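## Task

Push the C5 key down most of its travel and hold it there while sounding C3, then D#3, then G3, in that order; only after that may C5 come back up. C3 is the lowest key at the player's left and C5 the highest at the player's right. A key counts as played once it is pushed most of the way down, and there is no feedback confirming it. The run fails on any wrong note, any note played twice, two keys sounding at exactly the same moment, or any note after the final one. A result that holds only because the robot is still keeping it in place does not count.

## Robot and tools

Robot. Two arms, left_arm and right_arm, face each other across a table; left_arm's base is on the +y side. The names do not refer to sides of any camera image. Each arm ends in an identical five-finger right hand (not mirrored), so hand axes and numbers mean the same on both. Each arm has six joints; joint load limits are 138 N m for the shoulder and elbow joints and 25.7 N m for the three wrist joints.

Frames. The state line reports each hand point in one scene frame: origin on the table top halfway between the arms' nominal bases, z = 0 at the table surface, +z up, positions in metres, orientation as quaternion wxyz, plus linear (m/s) and angular (rad/s) velocity. Reported positions can be slightly off, more when the arm is far out. The hand point sits 0.05 m in front of the palm, where index pad meets thumb tip in a pinch. Its own axes: +z along the straightened fingers (fingertips reach 0.06 to 0.07 m past it), +y out of the palm, +x across the palm toward the little finger. Sideways the hand extends 0.08 m on the little-finger side and 0.02 m (thumb tucked in front) to 0.09 m on the thumb side. A wrist bracket on the little-finger side sits 0.03 m beyond the point along +y and 0.11 m across; it can collide.

Row layout. Every arm command is one row of 28 numbers, each in [-1, 1], always for both arms: left_arm dx, dy, dz, rx, ry, rz, then left_gripper little, ring, middle, index, thumb_bend, thumb_turn, force_limit, speed, then the same 14 for right_arm and right_gripper. dx..rz are an offset, not a pose: a displacement of the hand point from its measured pose at the start of the action (for a call's first action, the last pose reported in this scene), expressed in the hand point's own axes. Every row of an action is measured from that same start, not chained. Scale: 1.0 = 0.6 m for dx, dy, dz and 180 degrees for the rotation vector rx, ry, rz. Zeros keep an arm where it started. Finger numbers are absolute targets: +1 straight/open, -1 curled; thumb_bend +1 straight, -1 bent; thumb_turn +1 beside the palm, -1 across in front. A pinch is roughly index -0.22, thumb_bend -0.75, thumb_turn -0.57. force_limit maps -1..+1 to about 0..10 N at the fingertip (0..15 N for the thumb motors), limiting closing only. speed maps -1..+1 from nearly still to full (full travel in 0.6 s). The hand has no neutral value: to leave it unchanged, resend the last eight numbers used for it; if none yet, send hand_measured then hand_force_limit and hand_speed.

execute_actions(actions): a list of actions; each action is up to 15 rows, one per 1/30 s step, and a short table repeats its last row to fill 15 steps (0.5 s). An empty list just returns state and images. Each step the command is clipped to within 100 mm and 16 degrees of the measured pose, so big offsets need several actions. Arm motion trails commands by about 0.17 s.

move(target, speed, stop_force, blocking): target is one 28-number row as above, offsets from the pose in the latest result showing one. Each hand point travels in a straight line; paths finish together, lasting 0.5 to 10 s (cut off at 10 s). speed is the path top speed in m/s, 0.002 to 0.5, default 0.25 (turning up to twice that in rad/s). stop_force, 9 to 40 N for both arms, ends an arm's path when its wrist sensor feels that much extra push along the direction to target for 2 steps; the arm then backs to where it was 2 steps before and holds. Use it only with slow moves and no rotation; omit it when lifting off something. blocking=false returns after 0.5 s while motion continues; it cannot combine with stop_force, and other motion commands are refused until wait or stop shows the end. The result adds a move: line (done, off_target, moving, held, contact, fault), limits that acted (paced = clipped, held = steps blocked), and each hand point's distance from target.

wait(seconds): 0 to 10 s, arms hold their last command; returns early if a running move ends. stop(): brakes a running move. zoom_image(camera, region): enlarges [x0, y0, x1, y1] pixels (max 504x504) of cam_high, cam_low, cam_left_wrist or cam_right_wrist (all 896x504). show_instructions(): shows the reference pages. finished_scene(scene): ends scene 1 or 2 irreversibly and reports success; the goal must already hold on its own.

Result lines. Hand target = pose the controller now drives toward. pose unreachable = clearance check altered or blocked that arm. Wrist force/torque per arm in its end-effector axes, noisy (offset up to ~4 N, noise up to 2.4 N), saturating near 50 N; force points from the surface into the arm; may say no reading. hand_measured, hand_stopped_by (moving, target, force, stalled, fault), hand_load_n (positive pushes the finger open) list six motors in command order. MOTOR HOT warns at 70 °C; at 85 °C the arm brakes until cool.

Caution. Arms are stiff: pressing even slightly past a firm contact can trip a fault. Torque at a joint's limit, or 150 N outside force, stops that arm for 10 s and drops the rest of the call. Keep key presses slow and shallow, release one key before the next so no two sound together, keep C5 held throughout, never replay a note, and stop after the last one. Do not let arms collide or press on each other, and knock nothing off the table.

Each tool is called as name(argument=value, ...) on one line, values as JSON.

Reference images:

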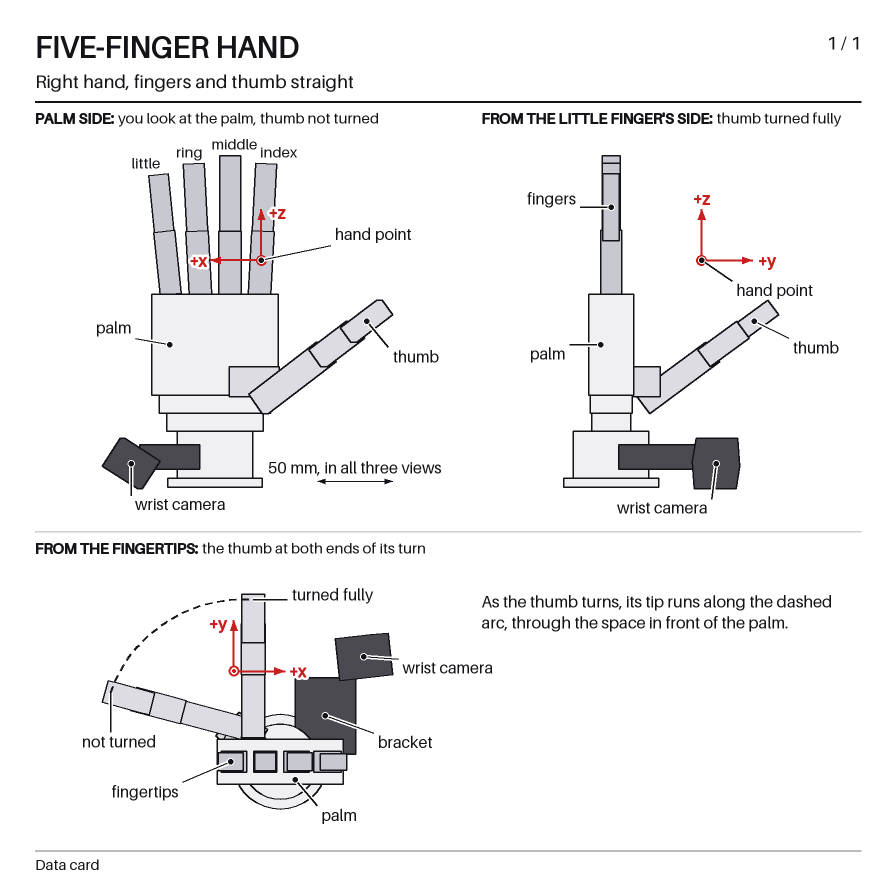

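## Session

execute_actions(actions=[])

Scene clock: 0.00 s.
left_arm: end_effector_position=(+0.3274, +0.4653, +0.4836) hand_measured=(+1.000, +1.000, +1.000, +1.000, +1.000, +1.000) hand_load_n=(+0.0, +0.0, +0.0, +0.0, +0.0, +0.0) hand_stopped_by=(target, target, target, target, target, target) hand_force_limit=0.00 hand_speed=-0.80 end_effector_quat_wxyz=(+0.013, +0.377, +0.926, +0.003) end_effector_velocity=(-0.000, -0.000, +0.000) end_effector_angular_velocity=(-0.000, -0.001, -0.001) | right_arm: end_effector_position=(+0.0724, -0.2174, +0.4816) hand_measured=(+1.000, +1.000, +1.000, +1.000, +1.000, +1.000) hand_load_n=(+0.0, +0.0, +0.0, +0.0, +0.0, +0.0) hand_stopped_by=(target, target, target, target, target, target) hand_force_limit=0.00 hand_speed=-0.80 end_effector_quat_wxyz=(+0.013, -0.394, +0.919, +0.007) end_effector_velocity=(+0.000, -0.000, -0.000) end_effector_angular_velocity=(-0.001, -0.002, +0.000)
Joint positions: left_arm=[ 0.529 -1.735  1.337  1.953  1.55  -1.864] | right_arm=[-1.215 -1.72   1.326  1.937  1.56  -1.87 ]
Joint velocities: left_arm=[-0.001 -0.    -0.    -0.    -0.     0.001] | right_arm=[ 0.    -0.    -0.    -0.001  0.002 -0.   ]
Wrist force (N, on the end effector, along its own x y z axes, offset not removed): no reading
Wrist torque (N m, same axes, about the end effector's origin, offset not removed): no reading
Hand target (left_arm): +0.327, +0.465, +0.484; +0.013, +0.377, +0.926, +0.003
Hand target (right_arm): +0.072, -0.217, +0.482; +0.013, -0.394, +0.919, +0.007

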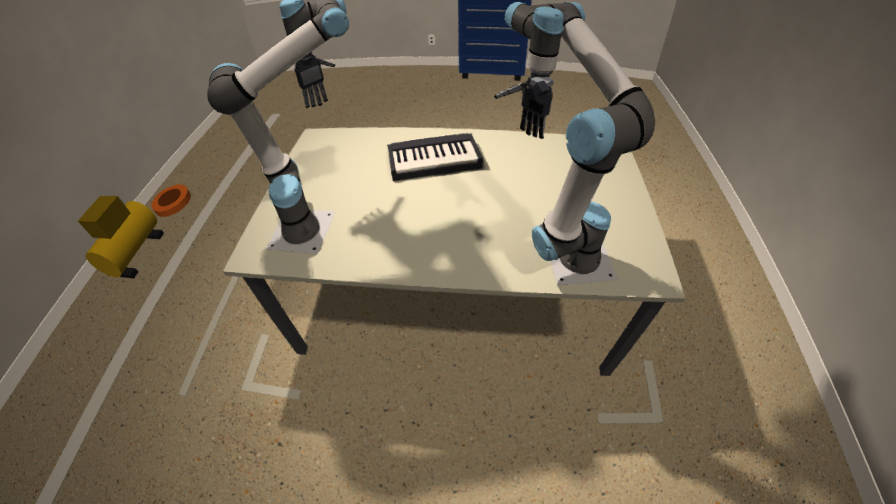

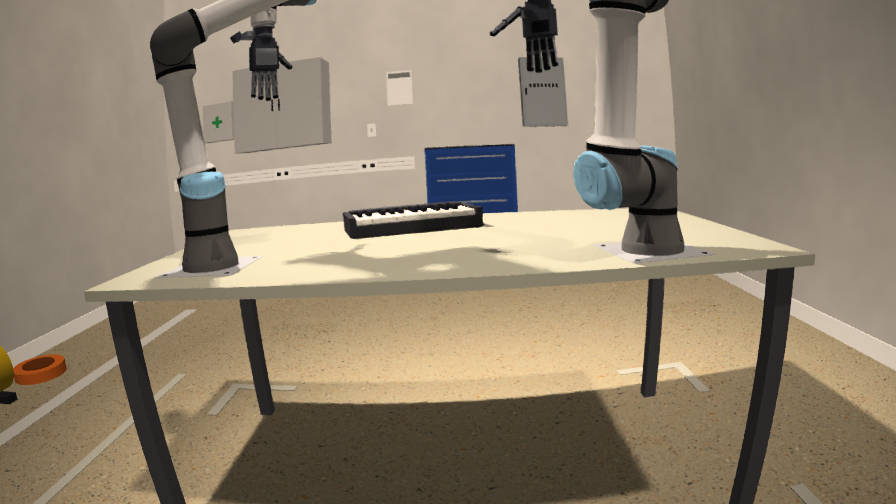

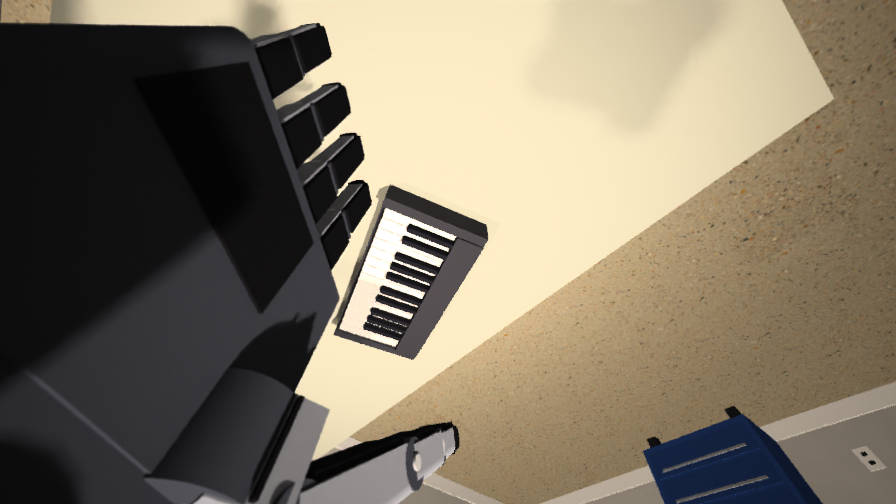

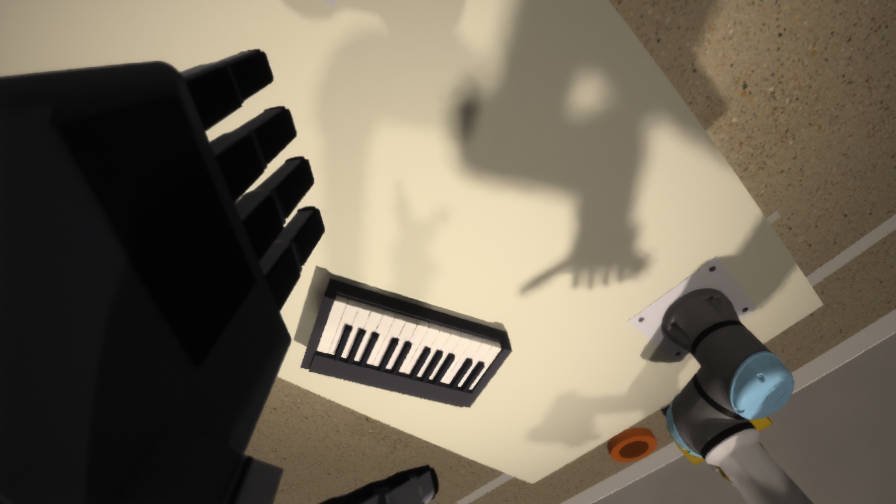

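zoom_image(camera="cam_high", region=[360, 110, 520, 200])

zoom_image(camera="cam_right_wrist", region=[280, 240, 540, 420])

zoom_image(camera="cam_low", region=[320, 180, 500, 260])

Region (360, 110, 520, 200) of cam_high's 896x504 image, scaled by 3.150, with more detail than that image has; it fills the top 284 rows of this view, and the rest is white.

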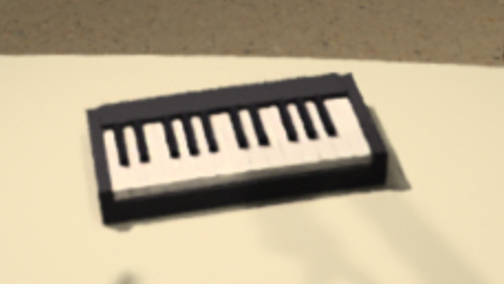

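Region (280, 240, 540, 420) of cam_right_wrist's 896x504 image, scaled by 1.938, with more detail than that image has; it fills the top 349 rows of this view, and the rest is white.

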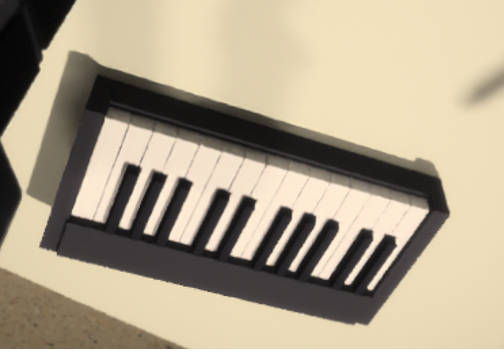

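Region (320, 180, 500, 260) of cam_low's 896x504 image, scaled by 2.800, with more detail than that image has.

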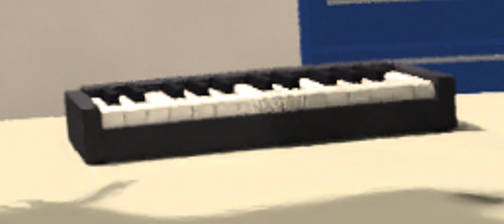

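move(target=[-0.097,-0.333,0.44,0,0,-0.868,1,-1,-1,-1,1,1,0,0.3,-0.66,-0.402,0.437,0,0,0.636,1,-1,-1,-1,1,1,0,0.3], speed=0.35)

Scene clock: 122.50 s.
left_arm: end_effector_position=(+0.2356, +0.2806, +0.2179) hand_measured=(+1.000, -1.000, -1.000, -1.000, +1.000, +1.000) hand_load_n=(+0.0, +0.0, +0.0, +0.0, +0.0, +0.0) hand_stopped_by=(target, target, target, target, target, target) hand_force_limit=0.00 hand_speed=0.30 end_effector_quat_wxyz=(-0.005, +0.828, -0.561, +0.012) end_effector_velocity=(-0.000, -0.001, -0.001) end_effector_angular_velocity=(-0.000, -0.002, +0.012) | right_arm: end_effector_position=(+0.5245, -0.0911, +0.2303) hand_measured=(+1.000, -1.000, -1.000, -1.000, +1.000, +1.000) hand_load_n=(+0.0, +0.0, +0.0, +0.0, +0.0, +0.0) hand_stopped_by=(target, target, target, target, target, target) hand_force_limit=0.00 hand_speed=0.30 end_effector_quat_wxyz=(+0.002, +0.559, +0.829, +0.015) end_effector_velocity=(+0.002, +0.001, -0.001) end_effector_angular_velocity=(-0.003, +0.005, -0.009)
Joint positions: left_arm=[ 0.397 -1.408  1.694  1.271  1.548 -4.722] | right_arm=[-1.225 -0.721  0.622  1.641  1.56   0.118]
Joint velocities: left_arm=[-0.002 -0.001  0.003 -0.003 -0.002 -0.014] | right_arm=[ 0.001  0.018 -0.03   0.018  0.     0.01 ]
Wrist force (N, on the end effector, along its own x y z axes, offset not removed): left_arm=[-2.7 2.2 1.1] | right_arm=[-0.8 0.0 -1.1]
Wrist torque (N m, same axes, about the end effector's origin, offset not removed): left_arm=[0.30 0.23 -0.25] | right_arm=[0.08 0.21 0.18]
Hand target (left_arm): +0.236, +0.281, +0.218; -0.005, +0.828, -0.560, +0.012
Hand target (right_arm): +0.525, -0.091, +0.230; +0.002, +0.560, +0.828, +0.015
Off the commanded pose (left_arm): 0.001 m, 0 deg.
Off the commanded pose (right_arm): 0.001 m, 0 deg.
move: done

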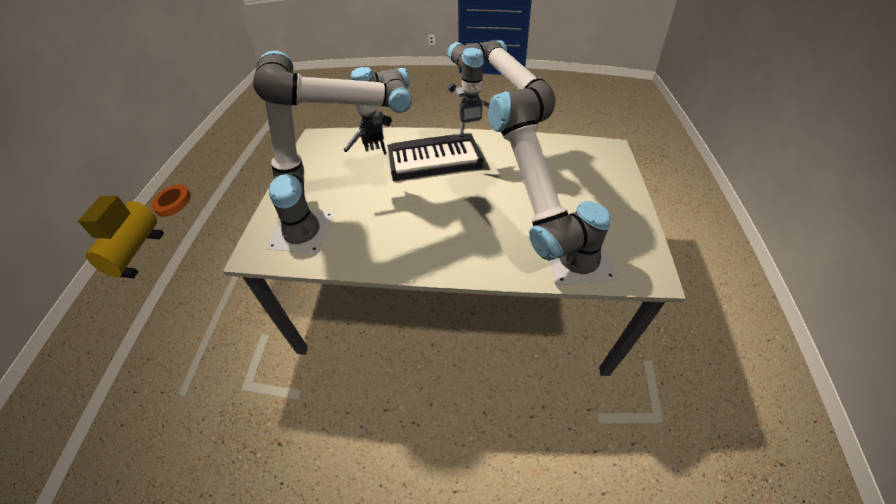

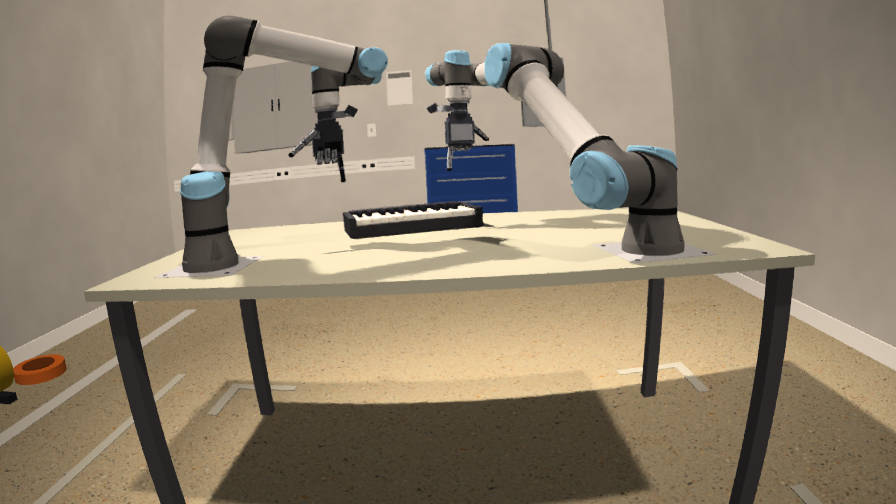

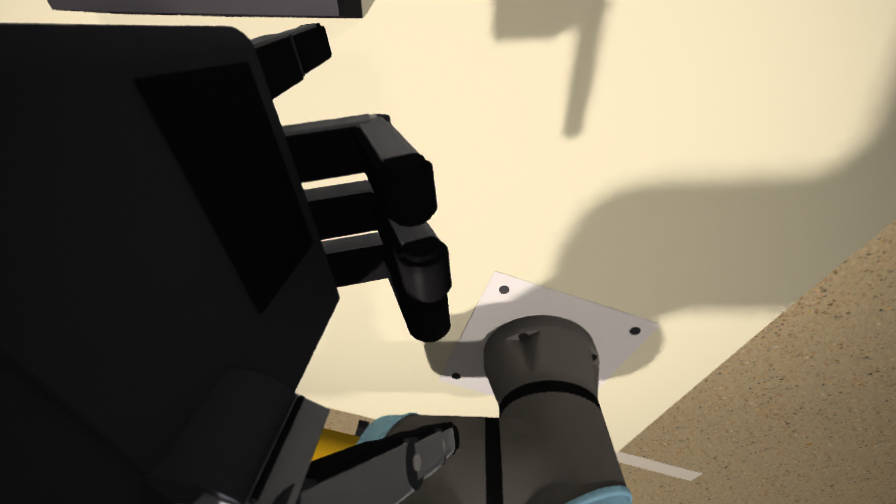

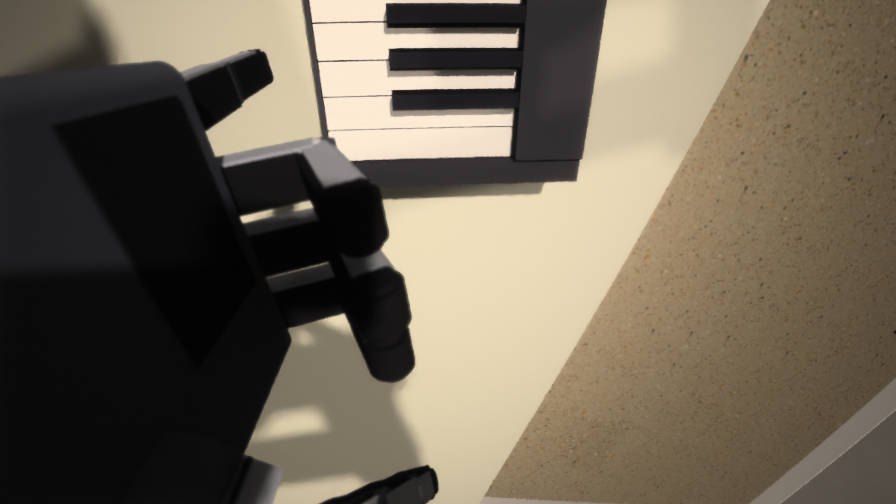

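move(target=[0.092,-0.033,0.097,0,0,0,1,-1,-1,-1,1,1,0,0.3,-0.108,0.033,0.117,0,0,0,1,-1,-1,-1,1,1,0,0.3], speed=0.15)

Scene clock: 139.13 s.
left_arm: end_effector_position=(+0.2757, +0.2367, +0.1610) hand_measured=(+1.000, -1.000, -1.000, -1.000, +1.000, +1.000) hand_load_n=(+0.0, +0.0, +0.0, +0.0, +0.0, +0.0) hand_stopped_by=(target, target, target, target, target, target) hand_force_limit=0.00 hand_speed=0.30 end_effector_quat_wxyz=(-0.005, +0.828, -0.561, +0.012) end_effector_velocity=(+0.001, -0.001, -0.002) end_effector_angular_velocity=(+0.001, +0.001, +0.002) | right_arm: end_effector_position=(+0.5684, -0.1419, +0.1600) hand_measured=(+1.000, -1.000, -1.000, -1.000, +1.000, +1.000) hand_load_n=(+0.0, +0.0, +0.0, +0.0, +0.0, +0.0) hand_stopped_by=(target, target, target, target, target, target) hand_force_limit=0.00 hand_speed=0.30 end_effector_quat_wxyz=(+0.002, +0.559, +0.829, +0.015) end_effector_velocity=(+0.001, -0.001, -0.002) end_effector_angular_velocity=(+0.001, -0.001, +0.000)
Joint positions: left_arm=[ 0.45  -1.223  1.609  1.17   1.549 -4.669] | right_arm=[-1.331 -0.712  0.785  1.47   1.557  0.012]
Joint velocities: left_arm=[ 0.002  0.006 -0.003 -0.002  0.     0.   ] | right_arm=[-0.003  0.001  0.003 -0.005 -0.001 -0.003]
Wrist force (N, on the end effector, along its own x y z axes, offset not removed): left_arm=[-2.8 1.7 0.2] | right_arm=[-0.3 -0.2 3.0]
Wrist torque (N m, same axes, about the end effector's origin, offset not removed): left_arm=[0.29 0.40 -0.21] | right_arm=[-0.18 -0.20 0.20]
Hand target (left_arm): +0.276, +0.237, +0.161; -0.005, +0.828, -0.561, +0.012
Hand target (right_arm): +0.569, -0.142, +0.160; +0.002, +0.559, +0.829, +0.015
Off the commanded pose (left_arm): 0.000 m, 0 deg.
Off the commanded pose (right_arm): 0.000 m, 0 deg.
move: done

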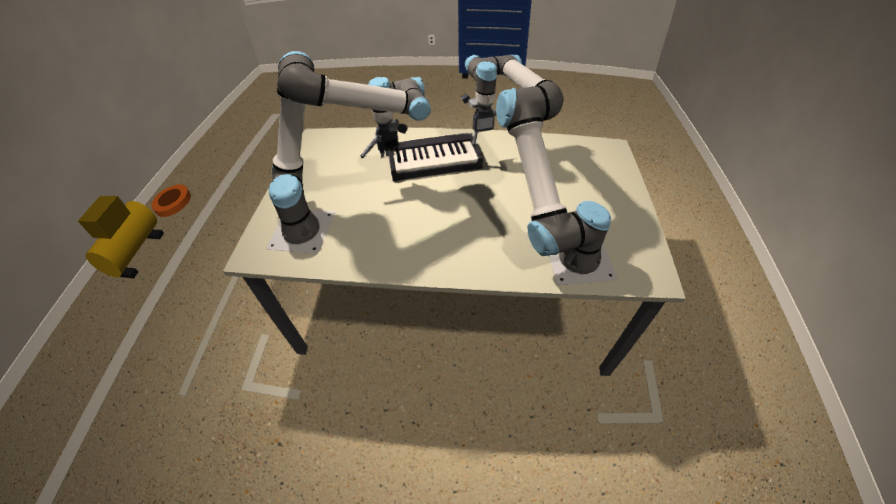

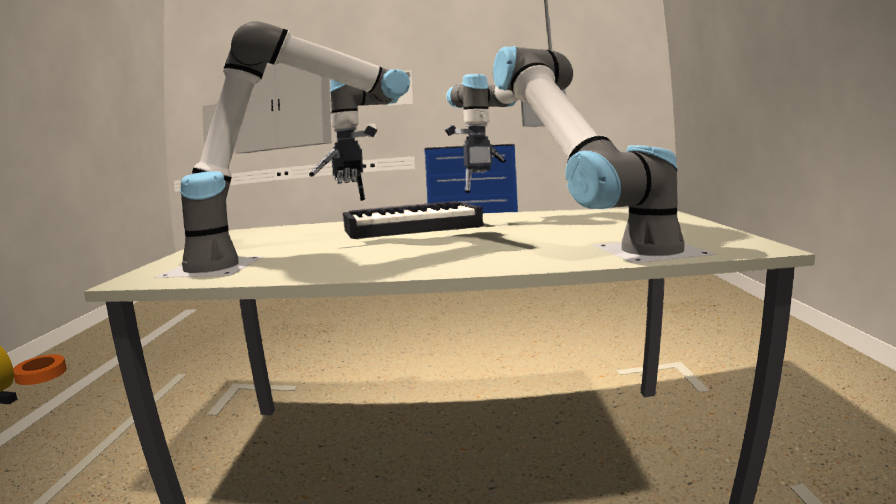

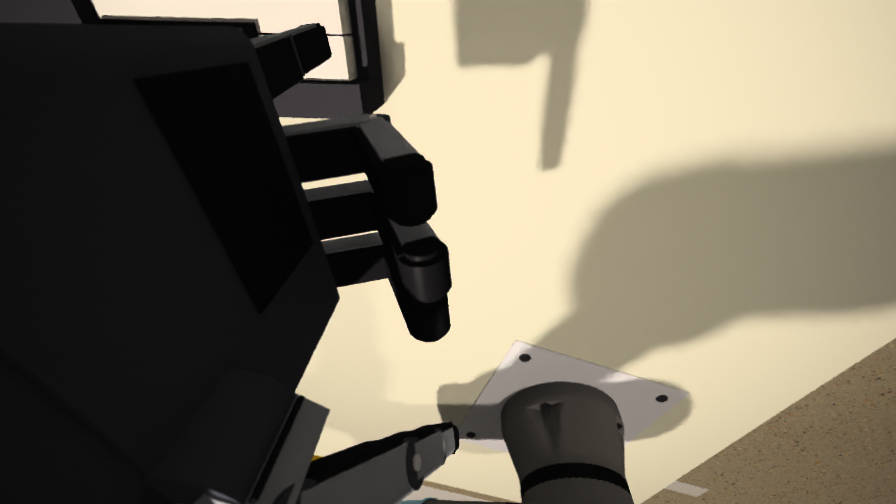

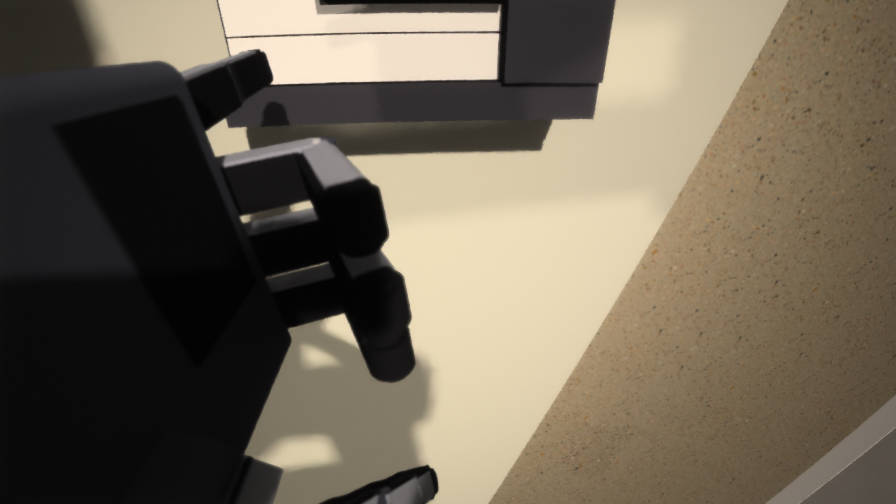

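zoom_image(camera="cam_low", region=[320, 150, 500, 250])

zoom_image(camera="cam_left_wrist", region=[200, 0, 420, 130])

zoom_image(camera="cam_right_wrist", region=[170, 0, 390, 140])

Region (320, 150, 500, 250) of cam_low's 896x504 image, scaled by 2.800, with more detail than that image has.

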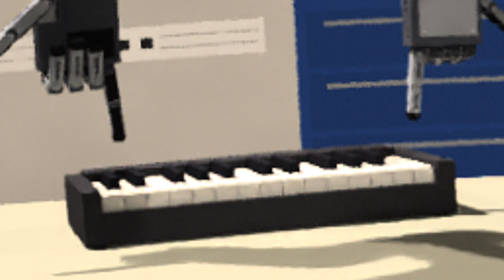

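Region (200, 0, 420, 130) of cam_left_wrist's 896x504 image, scaled by 2.291, with more detail than that image has; it fills the top 298 rows of this view, and the rest is white.

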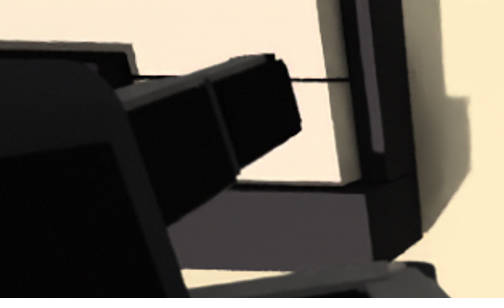

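Region (170, 0, 390, 140) of cam_right_wrist's 896x504 image, scaled by 2.291, with more detail than that image has; it fills the top 321 rows of this view, and the rest is white.

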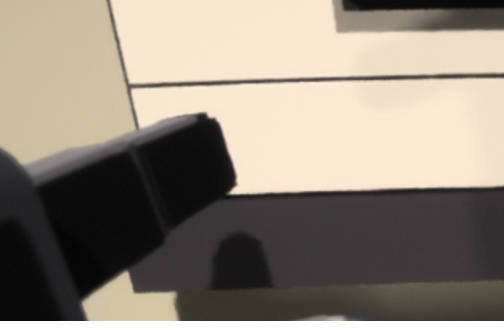

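move(target=[-0.022,-0.033,0.05,0,0,0,1,-1,-1,-1,1,1,0,0.3,0,-0.013,0.05,0,0,0,1,-1,-1,-1,1,1,0,0.3], speed=0.06)

zoom_image(camera="cam_low", region=[320, 150, 500, 250])

zoom_image(camera="cam_left_wrist", region=[200, 0, 420, 130])

zoom_image(camera="cam_right_wrist", region=[170, 0, 390, 140])

Scene clock: 163.03 s.
left_arm: end_effector_position=(+0.2898, +0.2560, +0.1315) hand_measured=(+1.000, -1.000, -1.000, -1.000, +1.000, +1.000) hand_load_n=(+0.0, +0.0, +0.0, +0.0, +0.0, +0.0) hand_stopped_by=(target, target, target, target, target, target) hand_force_limit=0.00 hand_speed=0.30 end_effector_quat_wxyz=(-0.005, +0.828, -0.561, +0.012) end_effector_velocity=(+0.001, +0.001, -0.002) end_effector_angular_velocity=(+0.000, +0.000, +0.001) | right_arm: end_effector_position=(+0.5618, -0.1441, +0.1300) hand_measured=(+1.000, -1.000, -1.000, -1.000, +1.000, +1.000) hand_load_n=(+0.0, +0.0, +0.0, +0.0, +0.0, +0.0) hand_stopped_by=(target, target, target, target, target, target) hand_force_limit=0.00 hand_speed=0.30 end_effector_quat_wxyz=(+0.002, +0.559, +0.829, +0.015) end_effector_velocity=(-0.001, -0.000, -0.002) end_effector_angular_velocity=(-0.001, +0.000, -0.001)
Joint positions: left_arm=[ 0.501 -1.204  1.664  1.095  1.55  -4.618] | right_arm=[-1.33  -0.723  0.881  1.385  1.557  0.013]
Joint velocities: left_arm=[ 0.003  0.002  0.003 -0.005  0.     0.002] | right_arm=[ 0.    -0.001  0.007 -0.006  0.     0.001]
Wrist force (N, on the end effector, along its own x y z axes, offset not removed): left_arm=[-1.4 2.7 -1.2] | right_arm=[-4.2 -2.5 -1.1]
Wrist torque (N m, same axes, about the end effector's origin, offset not removed): left_arm=[0.51 0.16 -0.10] | right_arm=[-0.19 0.53 -0.05]
Hand target (left_arm): +0.290, +0.256, +0.131; -0.005, +0.828, -0.561, +0.012
Hand target (right_arm): +0.562, -0.144, +0.130; +0.002, +0.559, +0.829, +0.015
Off the commanded pose (left_arm): 0.000 m, 0 deg.
Off the commanded pose (right_arm): 0.000 m, 0 deg.
move: done

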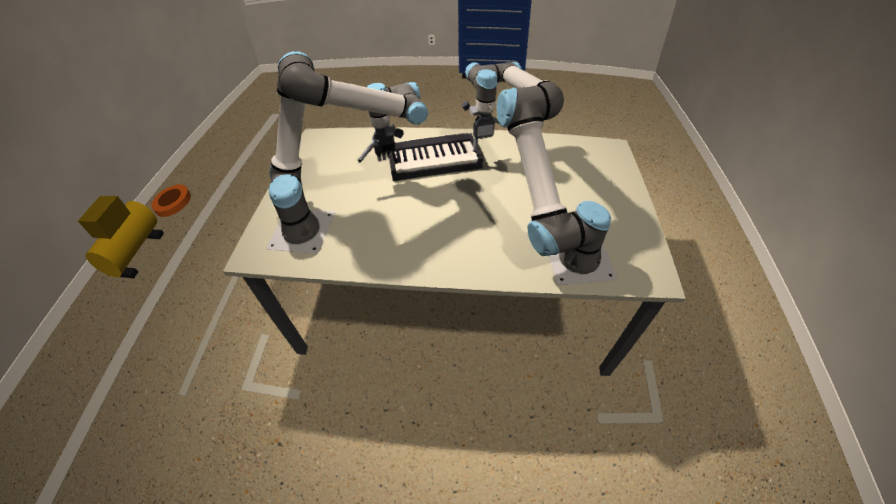

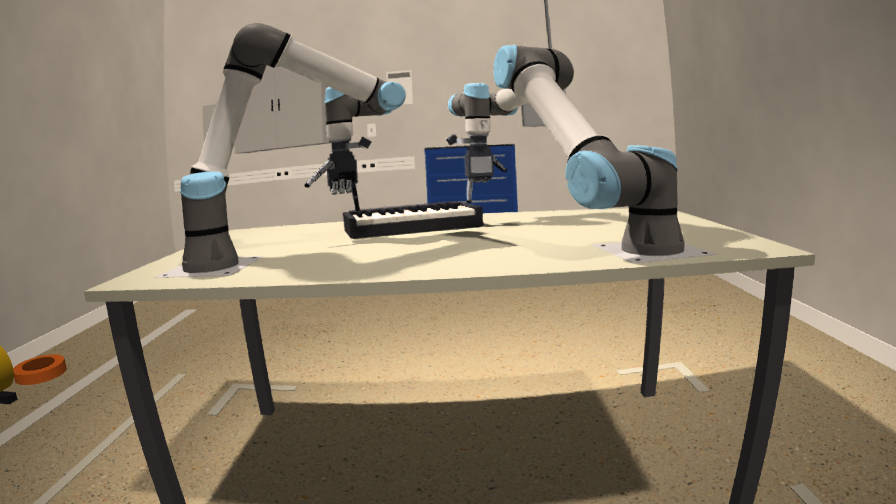

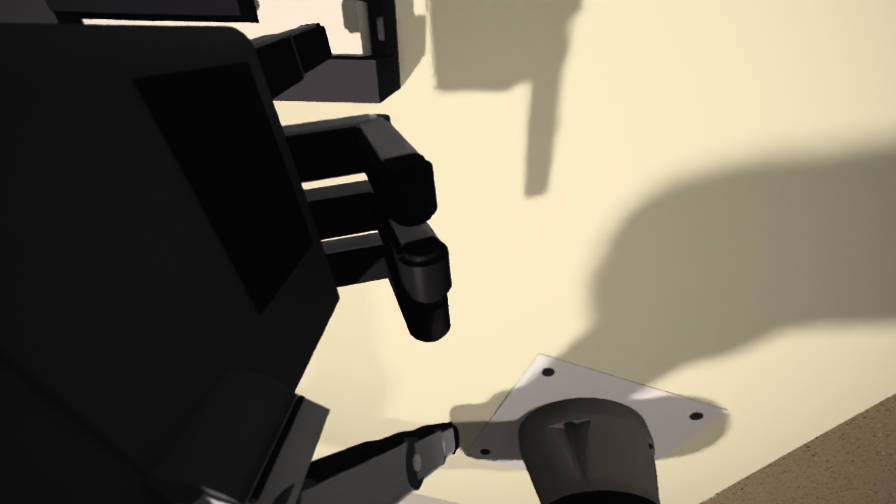

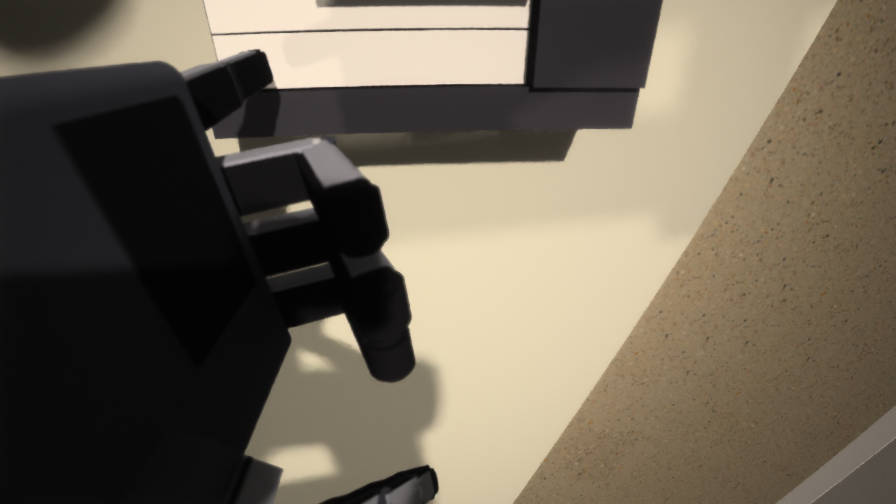

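Region (320, 150, 500, 250) of cam_low's 896x504 image, scaled by 2.800, with more detail than that image has.

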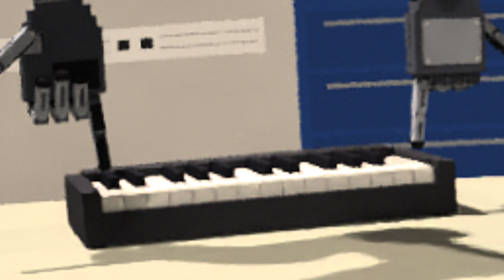

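Region (200, 0, 420, 130) of cam_left_wrist's 896x504 image, scaled by 2.291, with more detail than that image has; it fills the top 298 rows of this view, and the rest is white.

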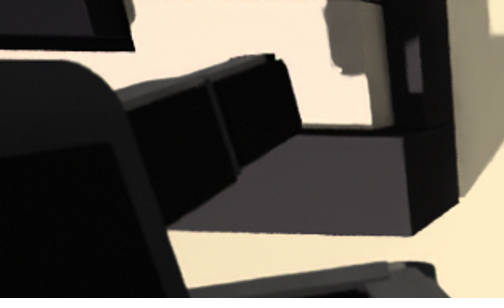

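Region (170, 0, 390, 140) of cam_right_wrist's 896x504 image, scaled by 2.291, with more detail than that image has; it fills the top 321 rows of this view, and the rest is white.

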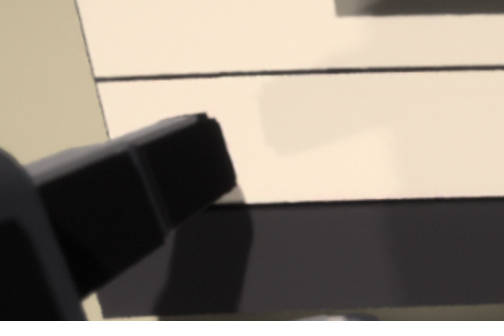

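move(target=[0.01,-0.008,0.017,0,0,0,1,-1,-1,-1,1,1,0,0.3,0.004,0,0.017,0,0,0,1,-1,-1,-1,1,1,0,0.3], speed=0.03)

zoom_image(camera="cam_low", region=[330, 170, 500, 250])

zoom_image(camera="cam_left_wrist", region=[200, 0, 420, 130])

zoom_image(camera="cam_right_wrist", region=[170, 0, 390, 140])

Scene clock: 173.97 s.
left_arm: end_effector_position=(+0.2966, +0.2523, +0.1217) hand_measured=(+1.000, -1.000, -1.000, -1.000, +1.000, +1.000) hand_load_n=(+0.0, +0.0, +0.0, +0.0, +0.0, +0.0) hand_stopped_by=(target, target, target, target, target, target) hand_force_limit=0.00 hand_speed=0.30 end_effector_quat_wxyz=(-0.005, +0.828, -0.561, +0.012) end_effector_velocity=(+0.002, -0.001, -0.002) end_effector_angular_velocity=(-0.001, -0.000, +0.000) | right_arm: end_effector_position=(+0.5611, -0.1417, +0.1201) hand_measured=(+1.000, -1.000, -1.000, -1.000, +1.000, +1.000) hand_load_n=(+0.0, +0.0, +0.0, +0.0, +0.0, +0.0) hand_stopped_by=(target, target, target, target, target, target) hand_force_limit=0.00 hand_speed=0.30 end_effector_quat_wxyz=(+0.002, +0.559, +0.829, +0.015) end_effector_velocity=(-0.000, +0.001, -0.002) end_effector_angular_velocity=(-0.000, +0.000, +0.000)
Joint positions: left_arm=[ 0.512 -1.177  1.653  1.079  1.55  -4.607] | right_arm=[-1.326 -0.715  0.893  1.365  1.557  0.017]
Joint velocities: left_arm=[ 0.003  0.005 -0.003 -0.003  0.     0.003] | right_arm=[ 0.001  0.001  0.002 -0.004  0.     0.001]
Wrist force (N, on the end effector, along its own x y z axes, offset not removed): left_arm=[-0.2 1.7 1.0] | right_arm=[0.7 -0.7 2.4]
Wrist torque (N m, same axes, about the end effector's origin, offset not removed): left_arm=[0.30 -0.07 -0.09] | right_arm=[-0.28 0.01 0.08]
Hand target (left_arm): +0.297, +0.252, +0.121; -0.005, +0.828, -0.561, +0.012
Hand target (right_arm): +0.561, -0.142, +0.120; +0.002, +0.559, +0.829, +0.015
Off the commanded pose (left_arm): 0.000 m, 0 deg.
Off the commanded pose (right_arm): 0.000 m, 0 deg.
move: done

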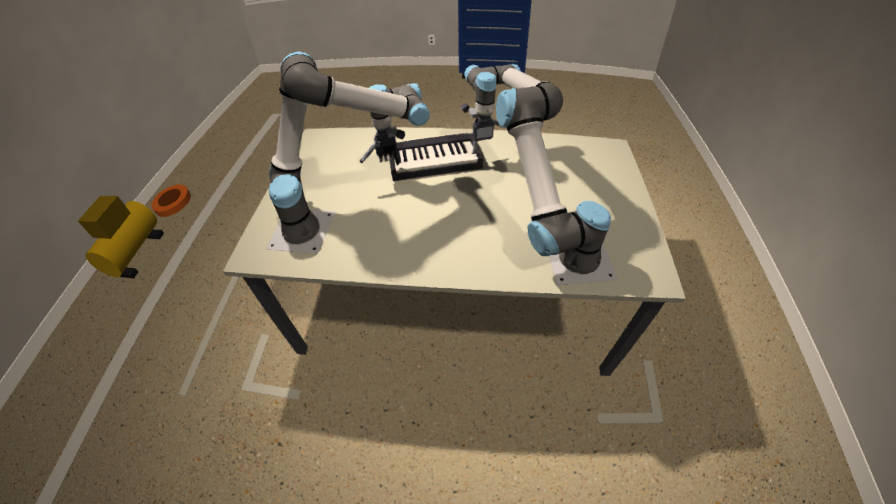

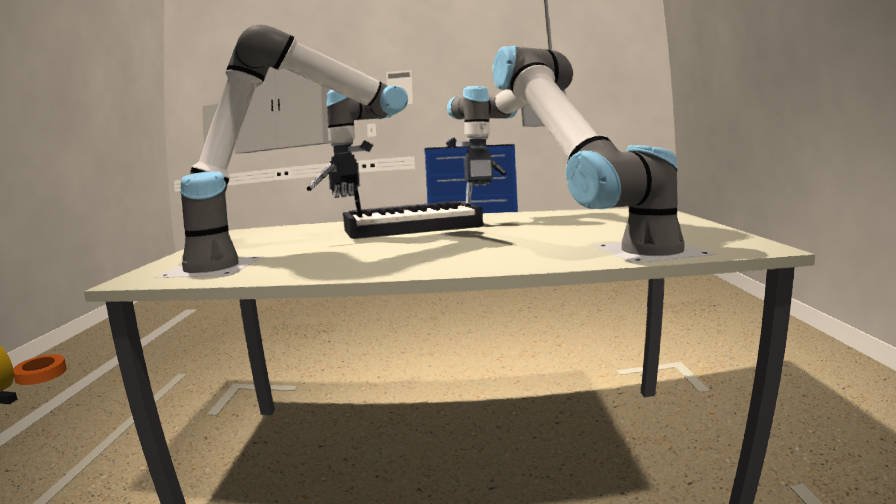

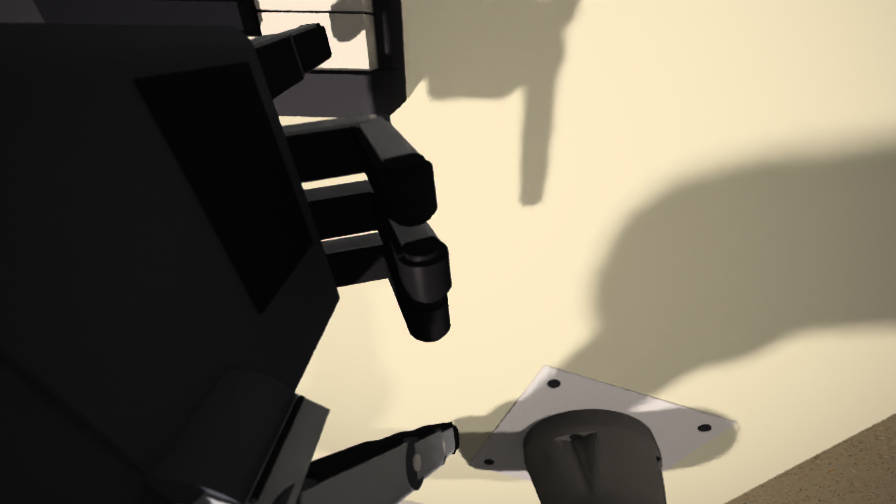

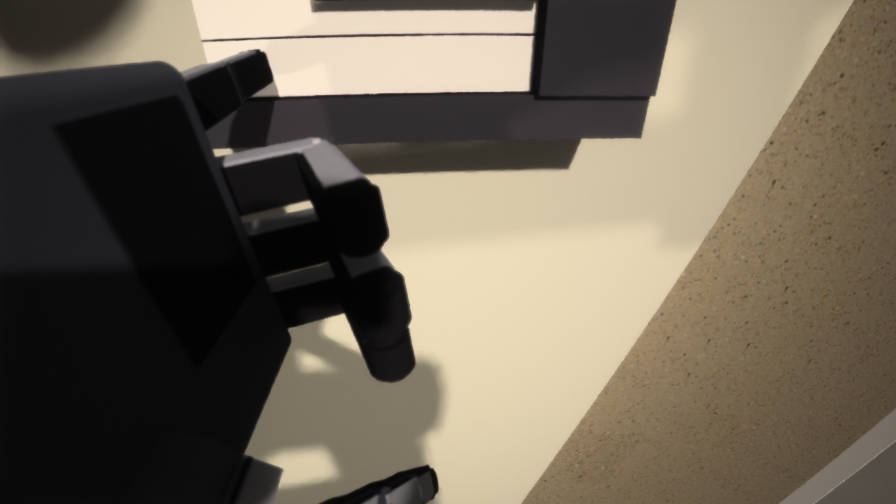

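Region (330, 170, 500, 250) of cam_low's 896x504 image, scaled by 2.965, with more detail than that image has; it fills the top 237 rows of this view, and the rest is white.

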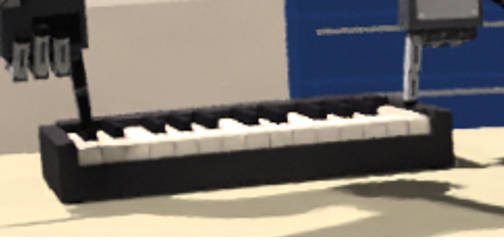

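Region (200, 0, 420, 130) of cam_left_wrist's 896x504 image, scaled by 2.291, with more detail than that image has; it fills the top 298 rows of this view, and the rest is white.

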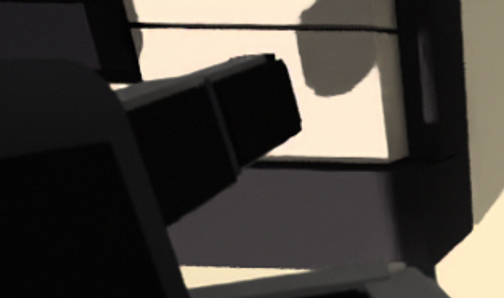

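Region (170, 0, 390, 140) of cam_right_wrist's 896x504 image, scaled by 2.291, with more detail than that image has; it fills the top 321 rows of this view, and the rest is white.

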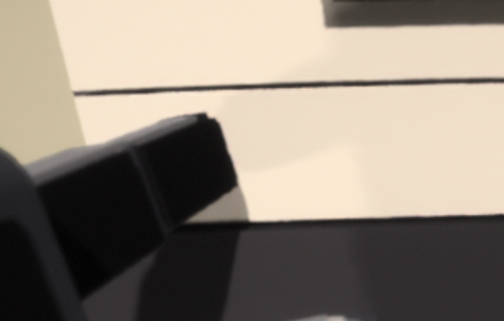

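move(target=[0,0,0,0,0,0,1,-1,-1,-1,1,1,0,0.3,-0.001,0,0.042,0,0,0,1,-1,-1,-1,1,1,0,0.3], speed=0.004, stop_force=9)

zoom_image(camera="cam_low", region=[420, 180, 500, 235])

zoom_image(camera="cam_right_wrist", region=[170, 0, 390, 140])

Scene clock: 187.73 s.
left_arm: end_effector_position=(+0.2966, +0.2523, +0.1217) hand_measured=(+1.000, -1.000, -1.000, -1.000, +1.000, +1.000) hand_load_n=(+0.0, +0.0, +0.0, +0.0, +0.0, +0.0) hand_stopped_by=(target, target, target, target, target, target) hand_force_limit=0.00 hand_speed=0.30 end_effector_quat_wxyz=(-0.005, +0.828, -0.561, +0.012) end_effector_velocity=(-0.000, +0.000, -0.000) end_effector_angular_velocity=(+0.001, +0.001, -0.001) | right_arm: end_effector_position=(+0.5616, -0.1417, +0.1024) hand_measured=(+1.000, -1.000, -1.000, -1.000, +1.000, +1.000) hand_load_n=(+0.0, +0.0, +0.0, +0.0, +0.0, +0.0) hand_stopped_by=(target, target, target, target, target, target) hand_force_limit=0.00 hand_speed=0.30 end_effector_quat_wxyz=(+0.002, +0.559, +0.829, +0.015) end_effector_velocity=(-0.000, -0.000, +0.001) end_effector_angular_velocity=(-0.002, +0.002, +0.000)
Joint positions: left_arm=[ 0.512 -1.177  1.653  1.079  1.55  -4.607] | right_arm=[-1.326 -0.703  0.918  1.329  1.557  0.016]
Joint velocities: left_arm=[-0.     0.001  0.     0.001  0.     0.001] | right_arm=[ 0.     0.    -0.003  0.005  0.001  0.   ]
Wrist force (N, on the end effector, along its own x y z axes, offset not removed): left_arm=[-0.7 2.2 1.3] | right_arm=[-1.3 -1.0 -16.5]
Wrist torque (N m, same axes, about the end effector's origin, offset not removed): left_arm=[0.28 0.08 -0.03] | right_arm=[1.06 1.32 0.04]
Hand target (left_arm): +0.297, +0.252, +0.122; -0.005, +0.828, -0.561, +0.012
Hand target (right_arm): +0.562, -0.142, +0.103; +0.002, +0.559, +0.829, +0.015
Off the commanded pose (left_arm): 0.000 m, 0 deg.
Off the commanded pose (right_arm): 0.008 m, 0 deg.
move: contact (right_arm)

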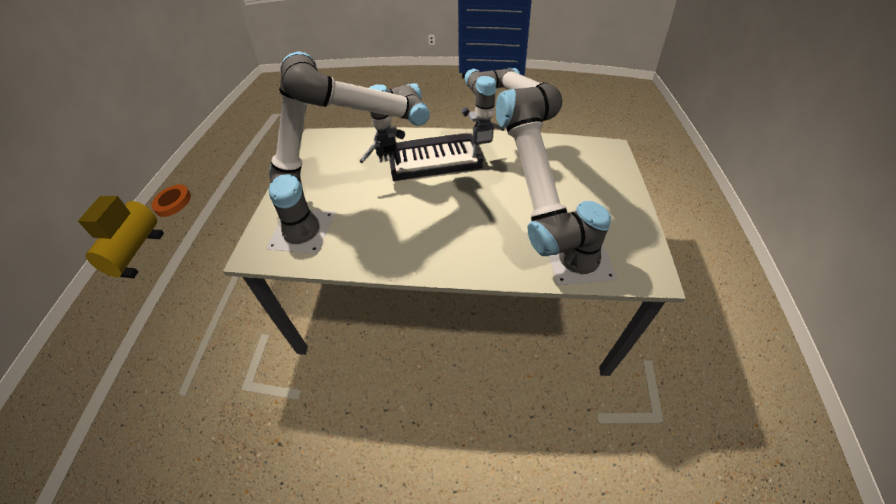

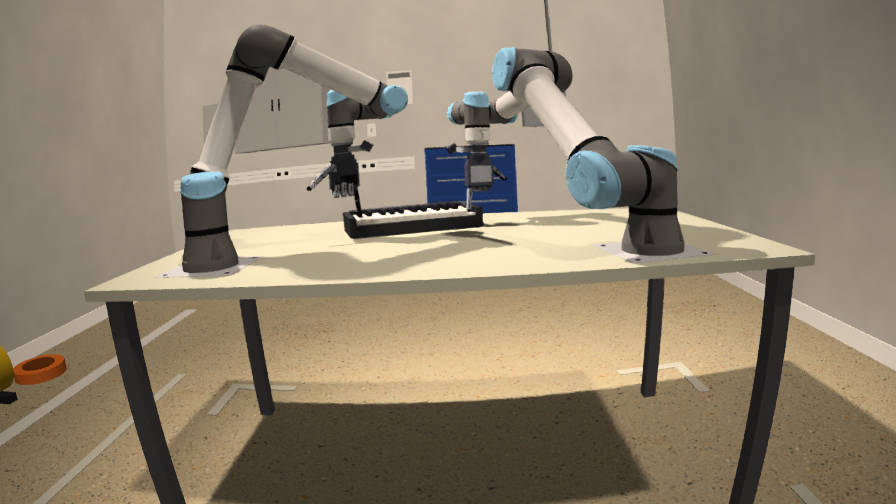

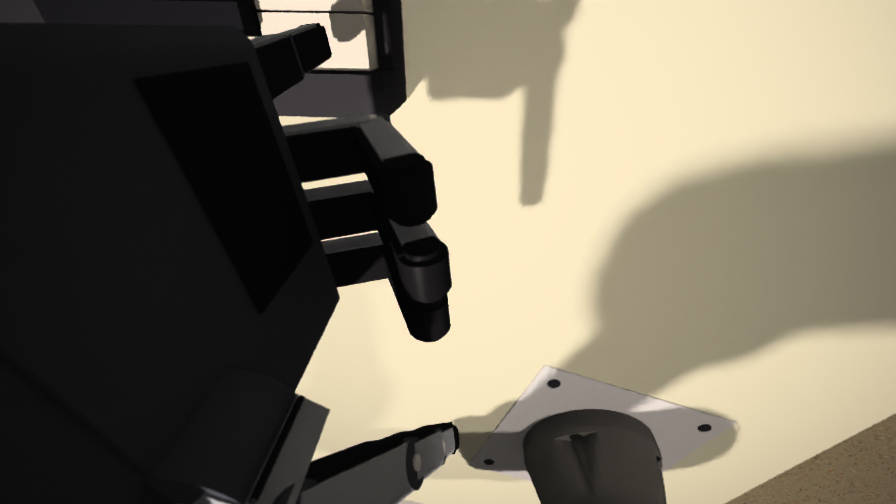

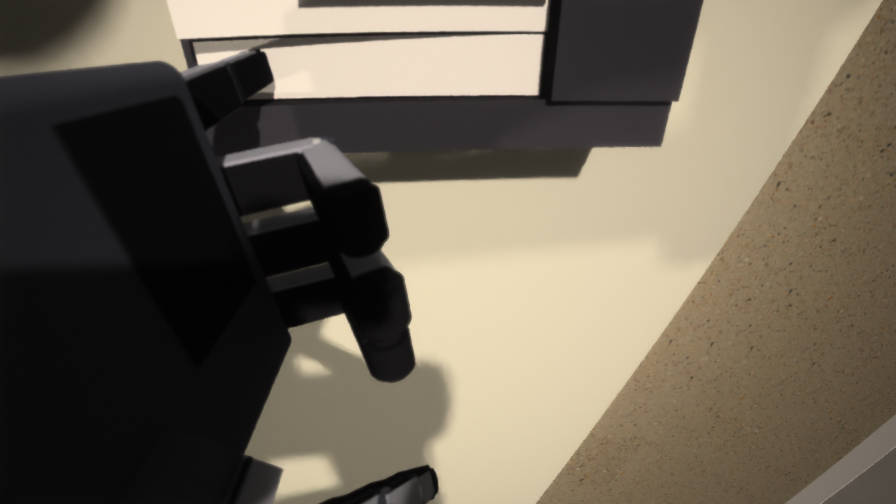

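Region (420, 180, 500, 235) of cam_low's 896x504 image, scaled by 6.300, with more detail than that image has; it fills the top 346 rows of this view, and the rest is white.

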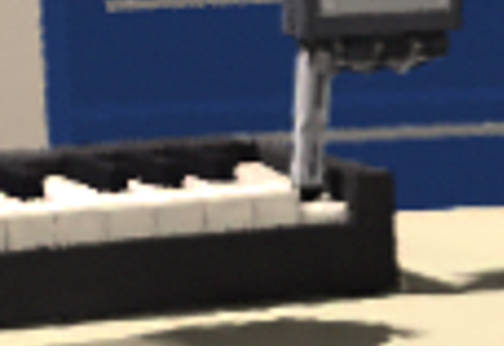

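Region (170, 0, 390, 140) of cam_right_wrist's 896x504 image, scaled by 2.291, with more detail than that image has; it fills the top 321 rows of this view, and the rest is white.

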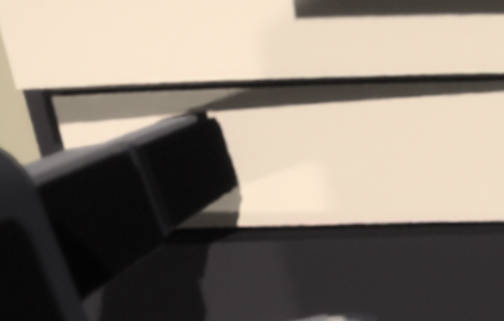

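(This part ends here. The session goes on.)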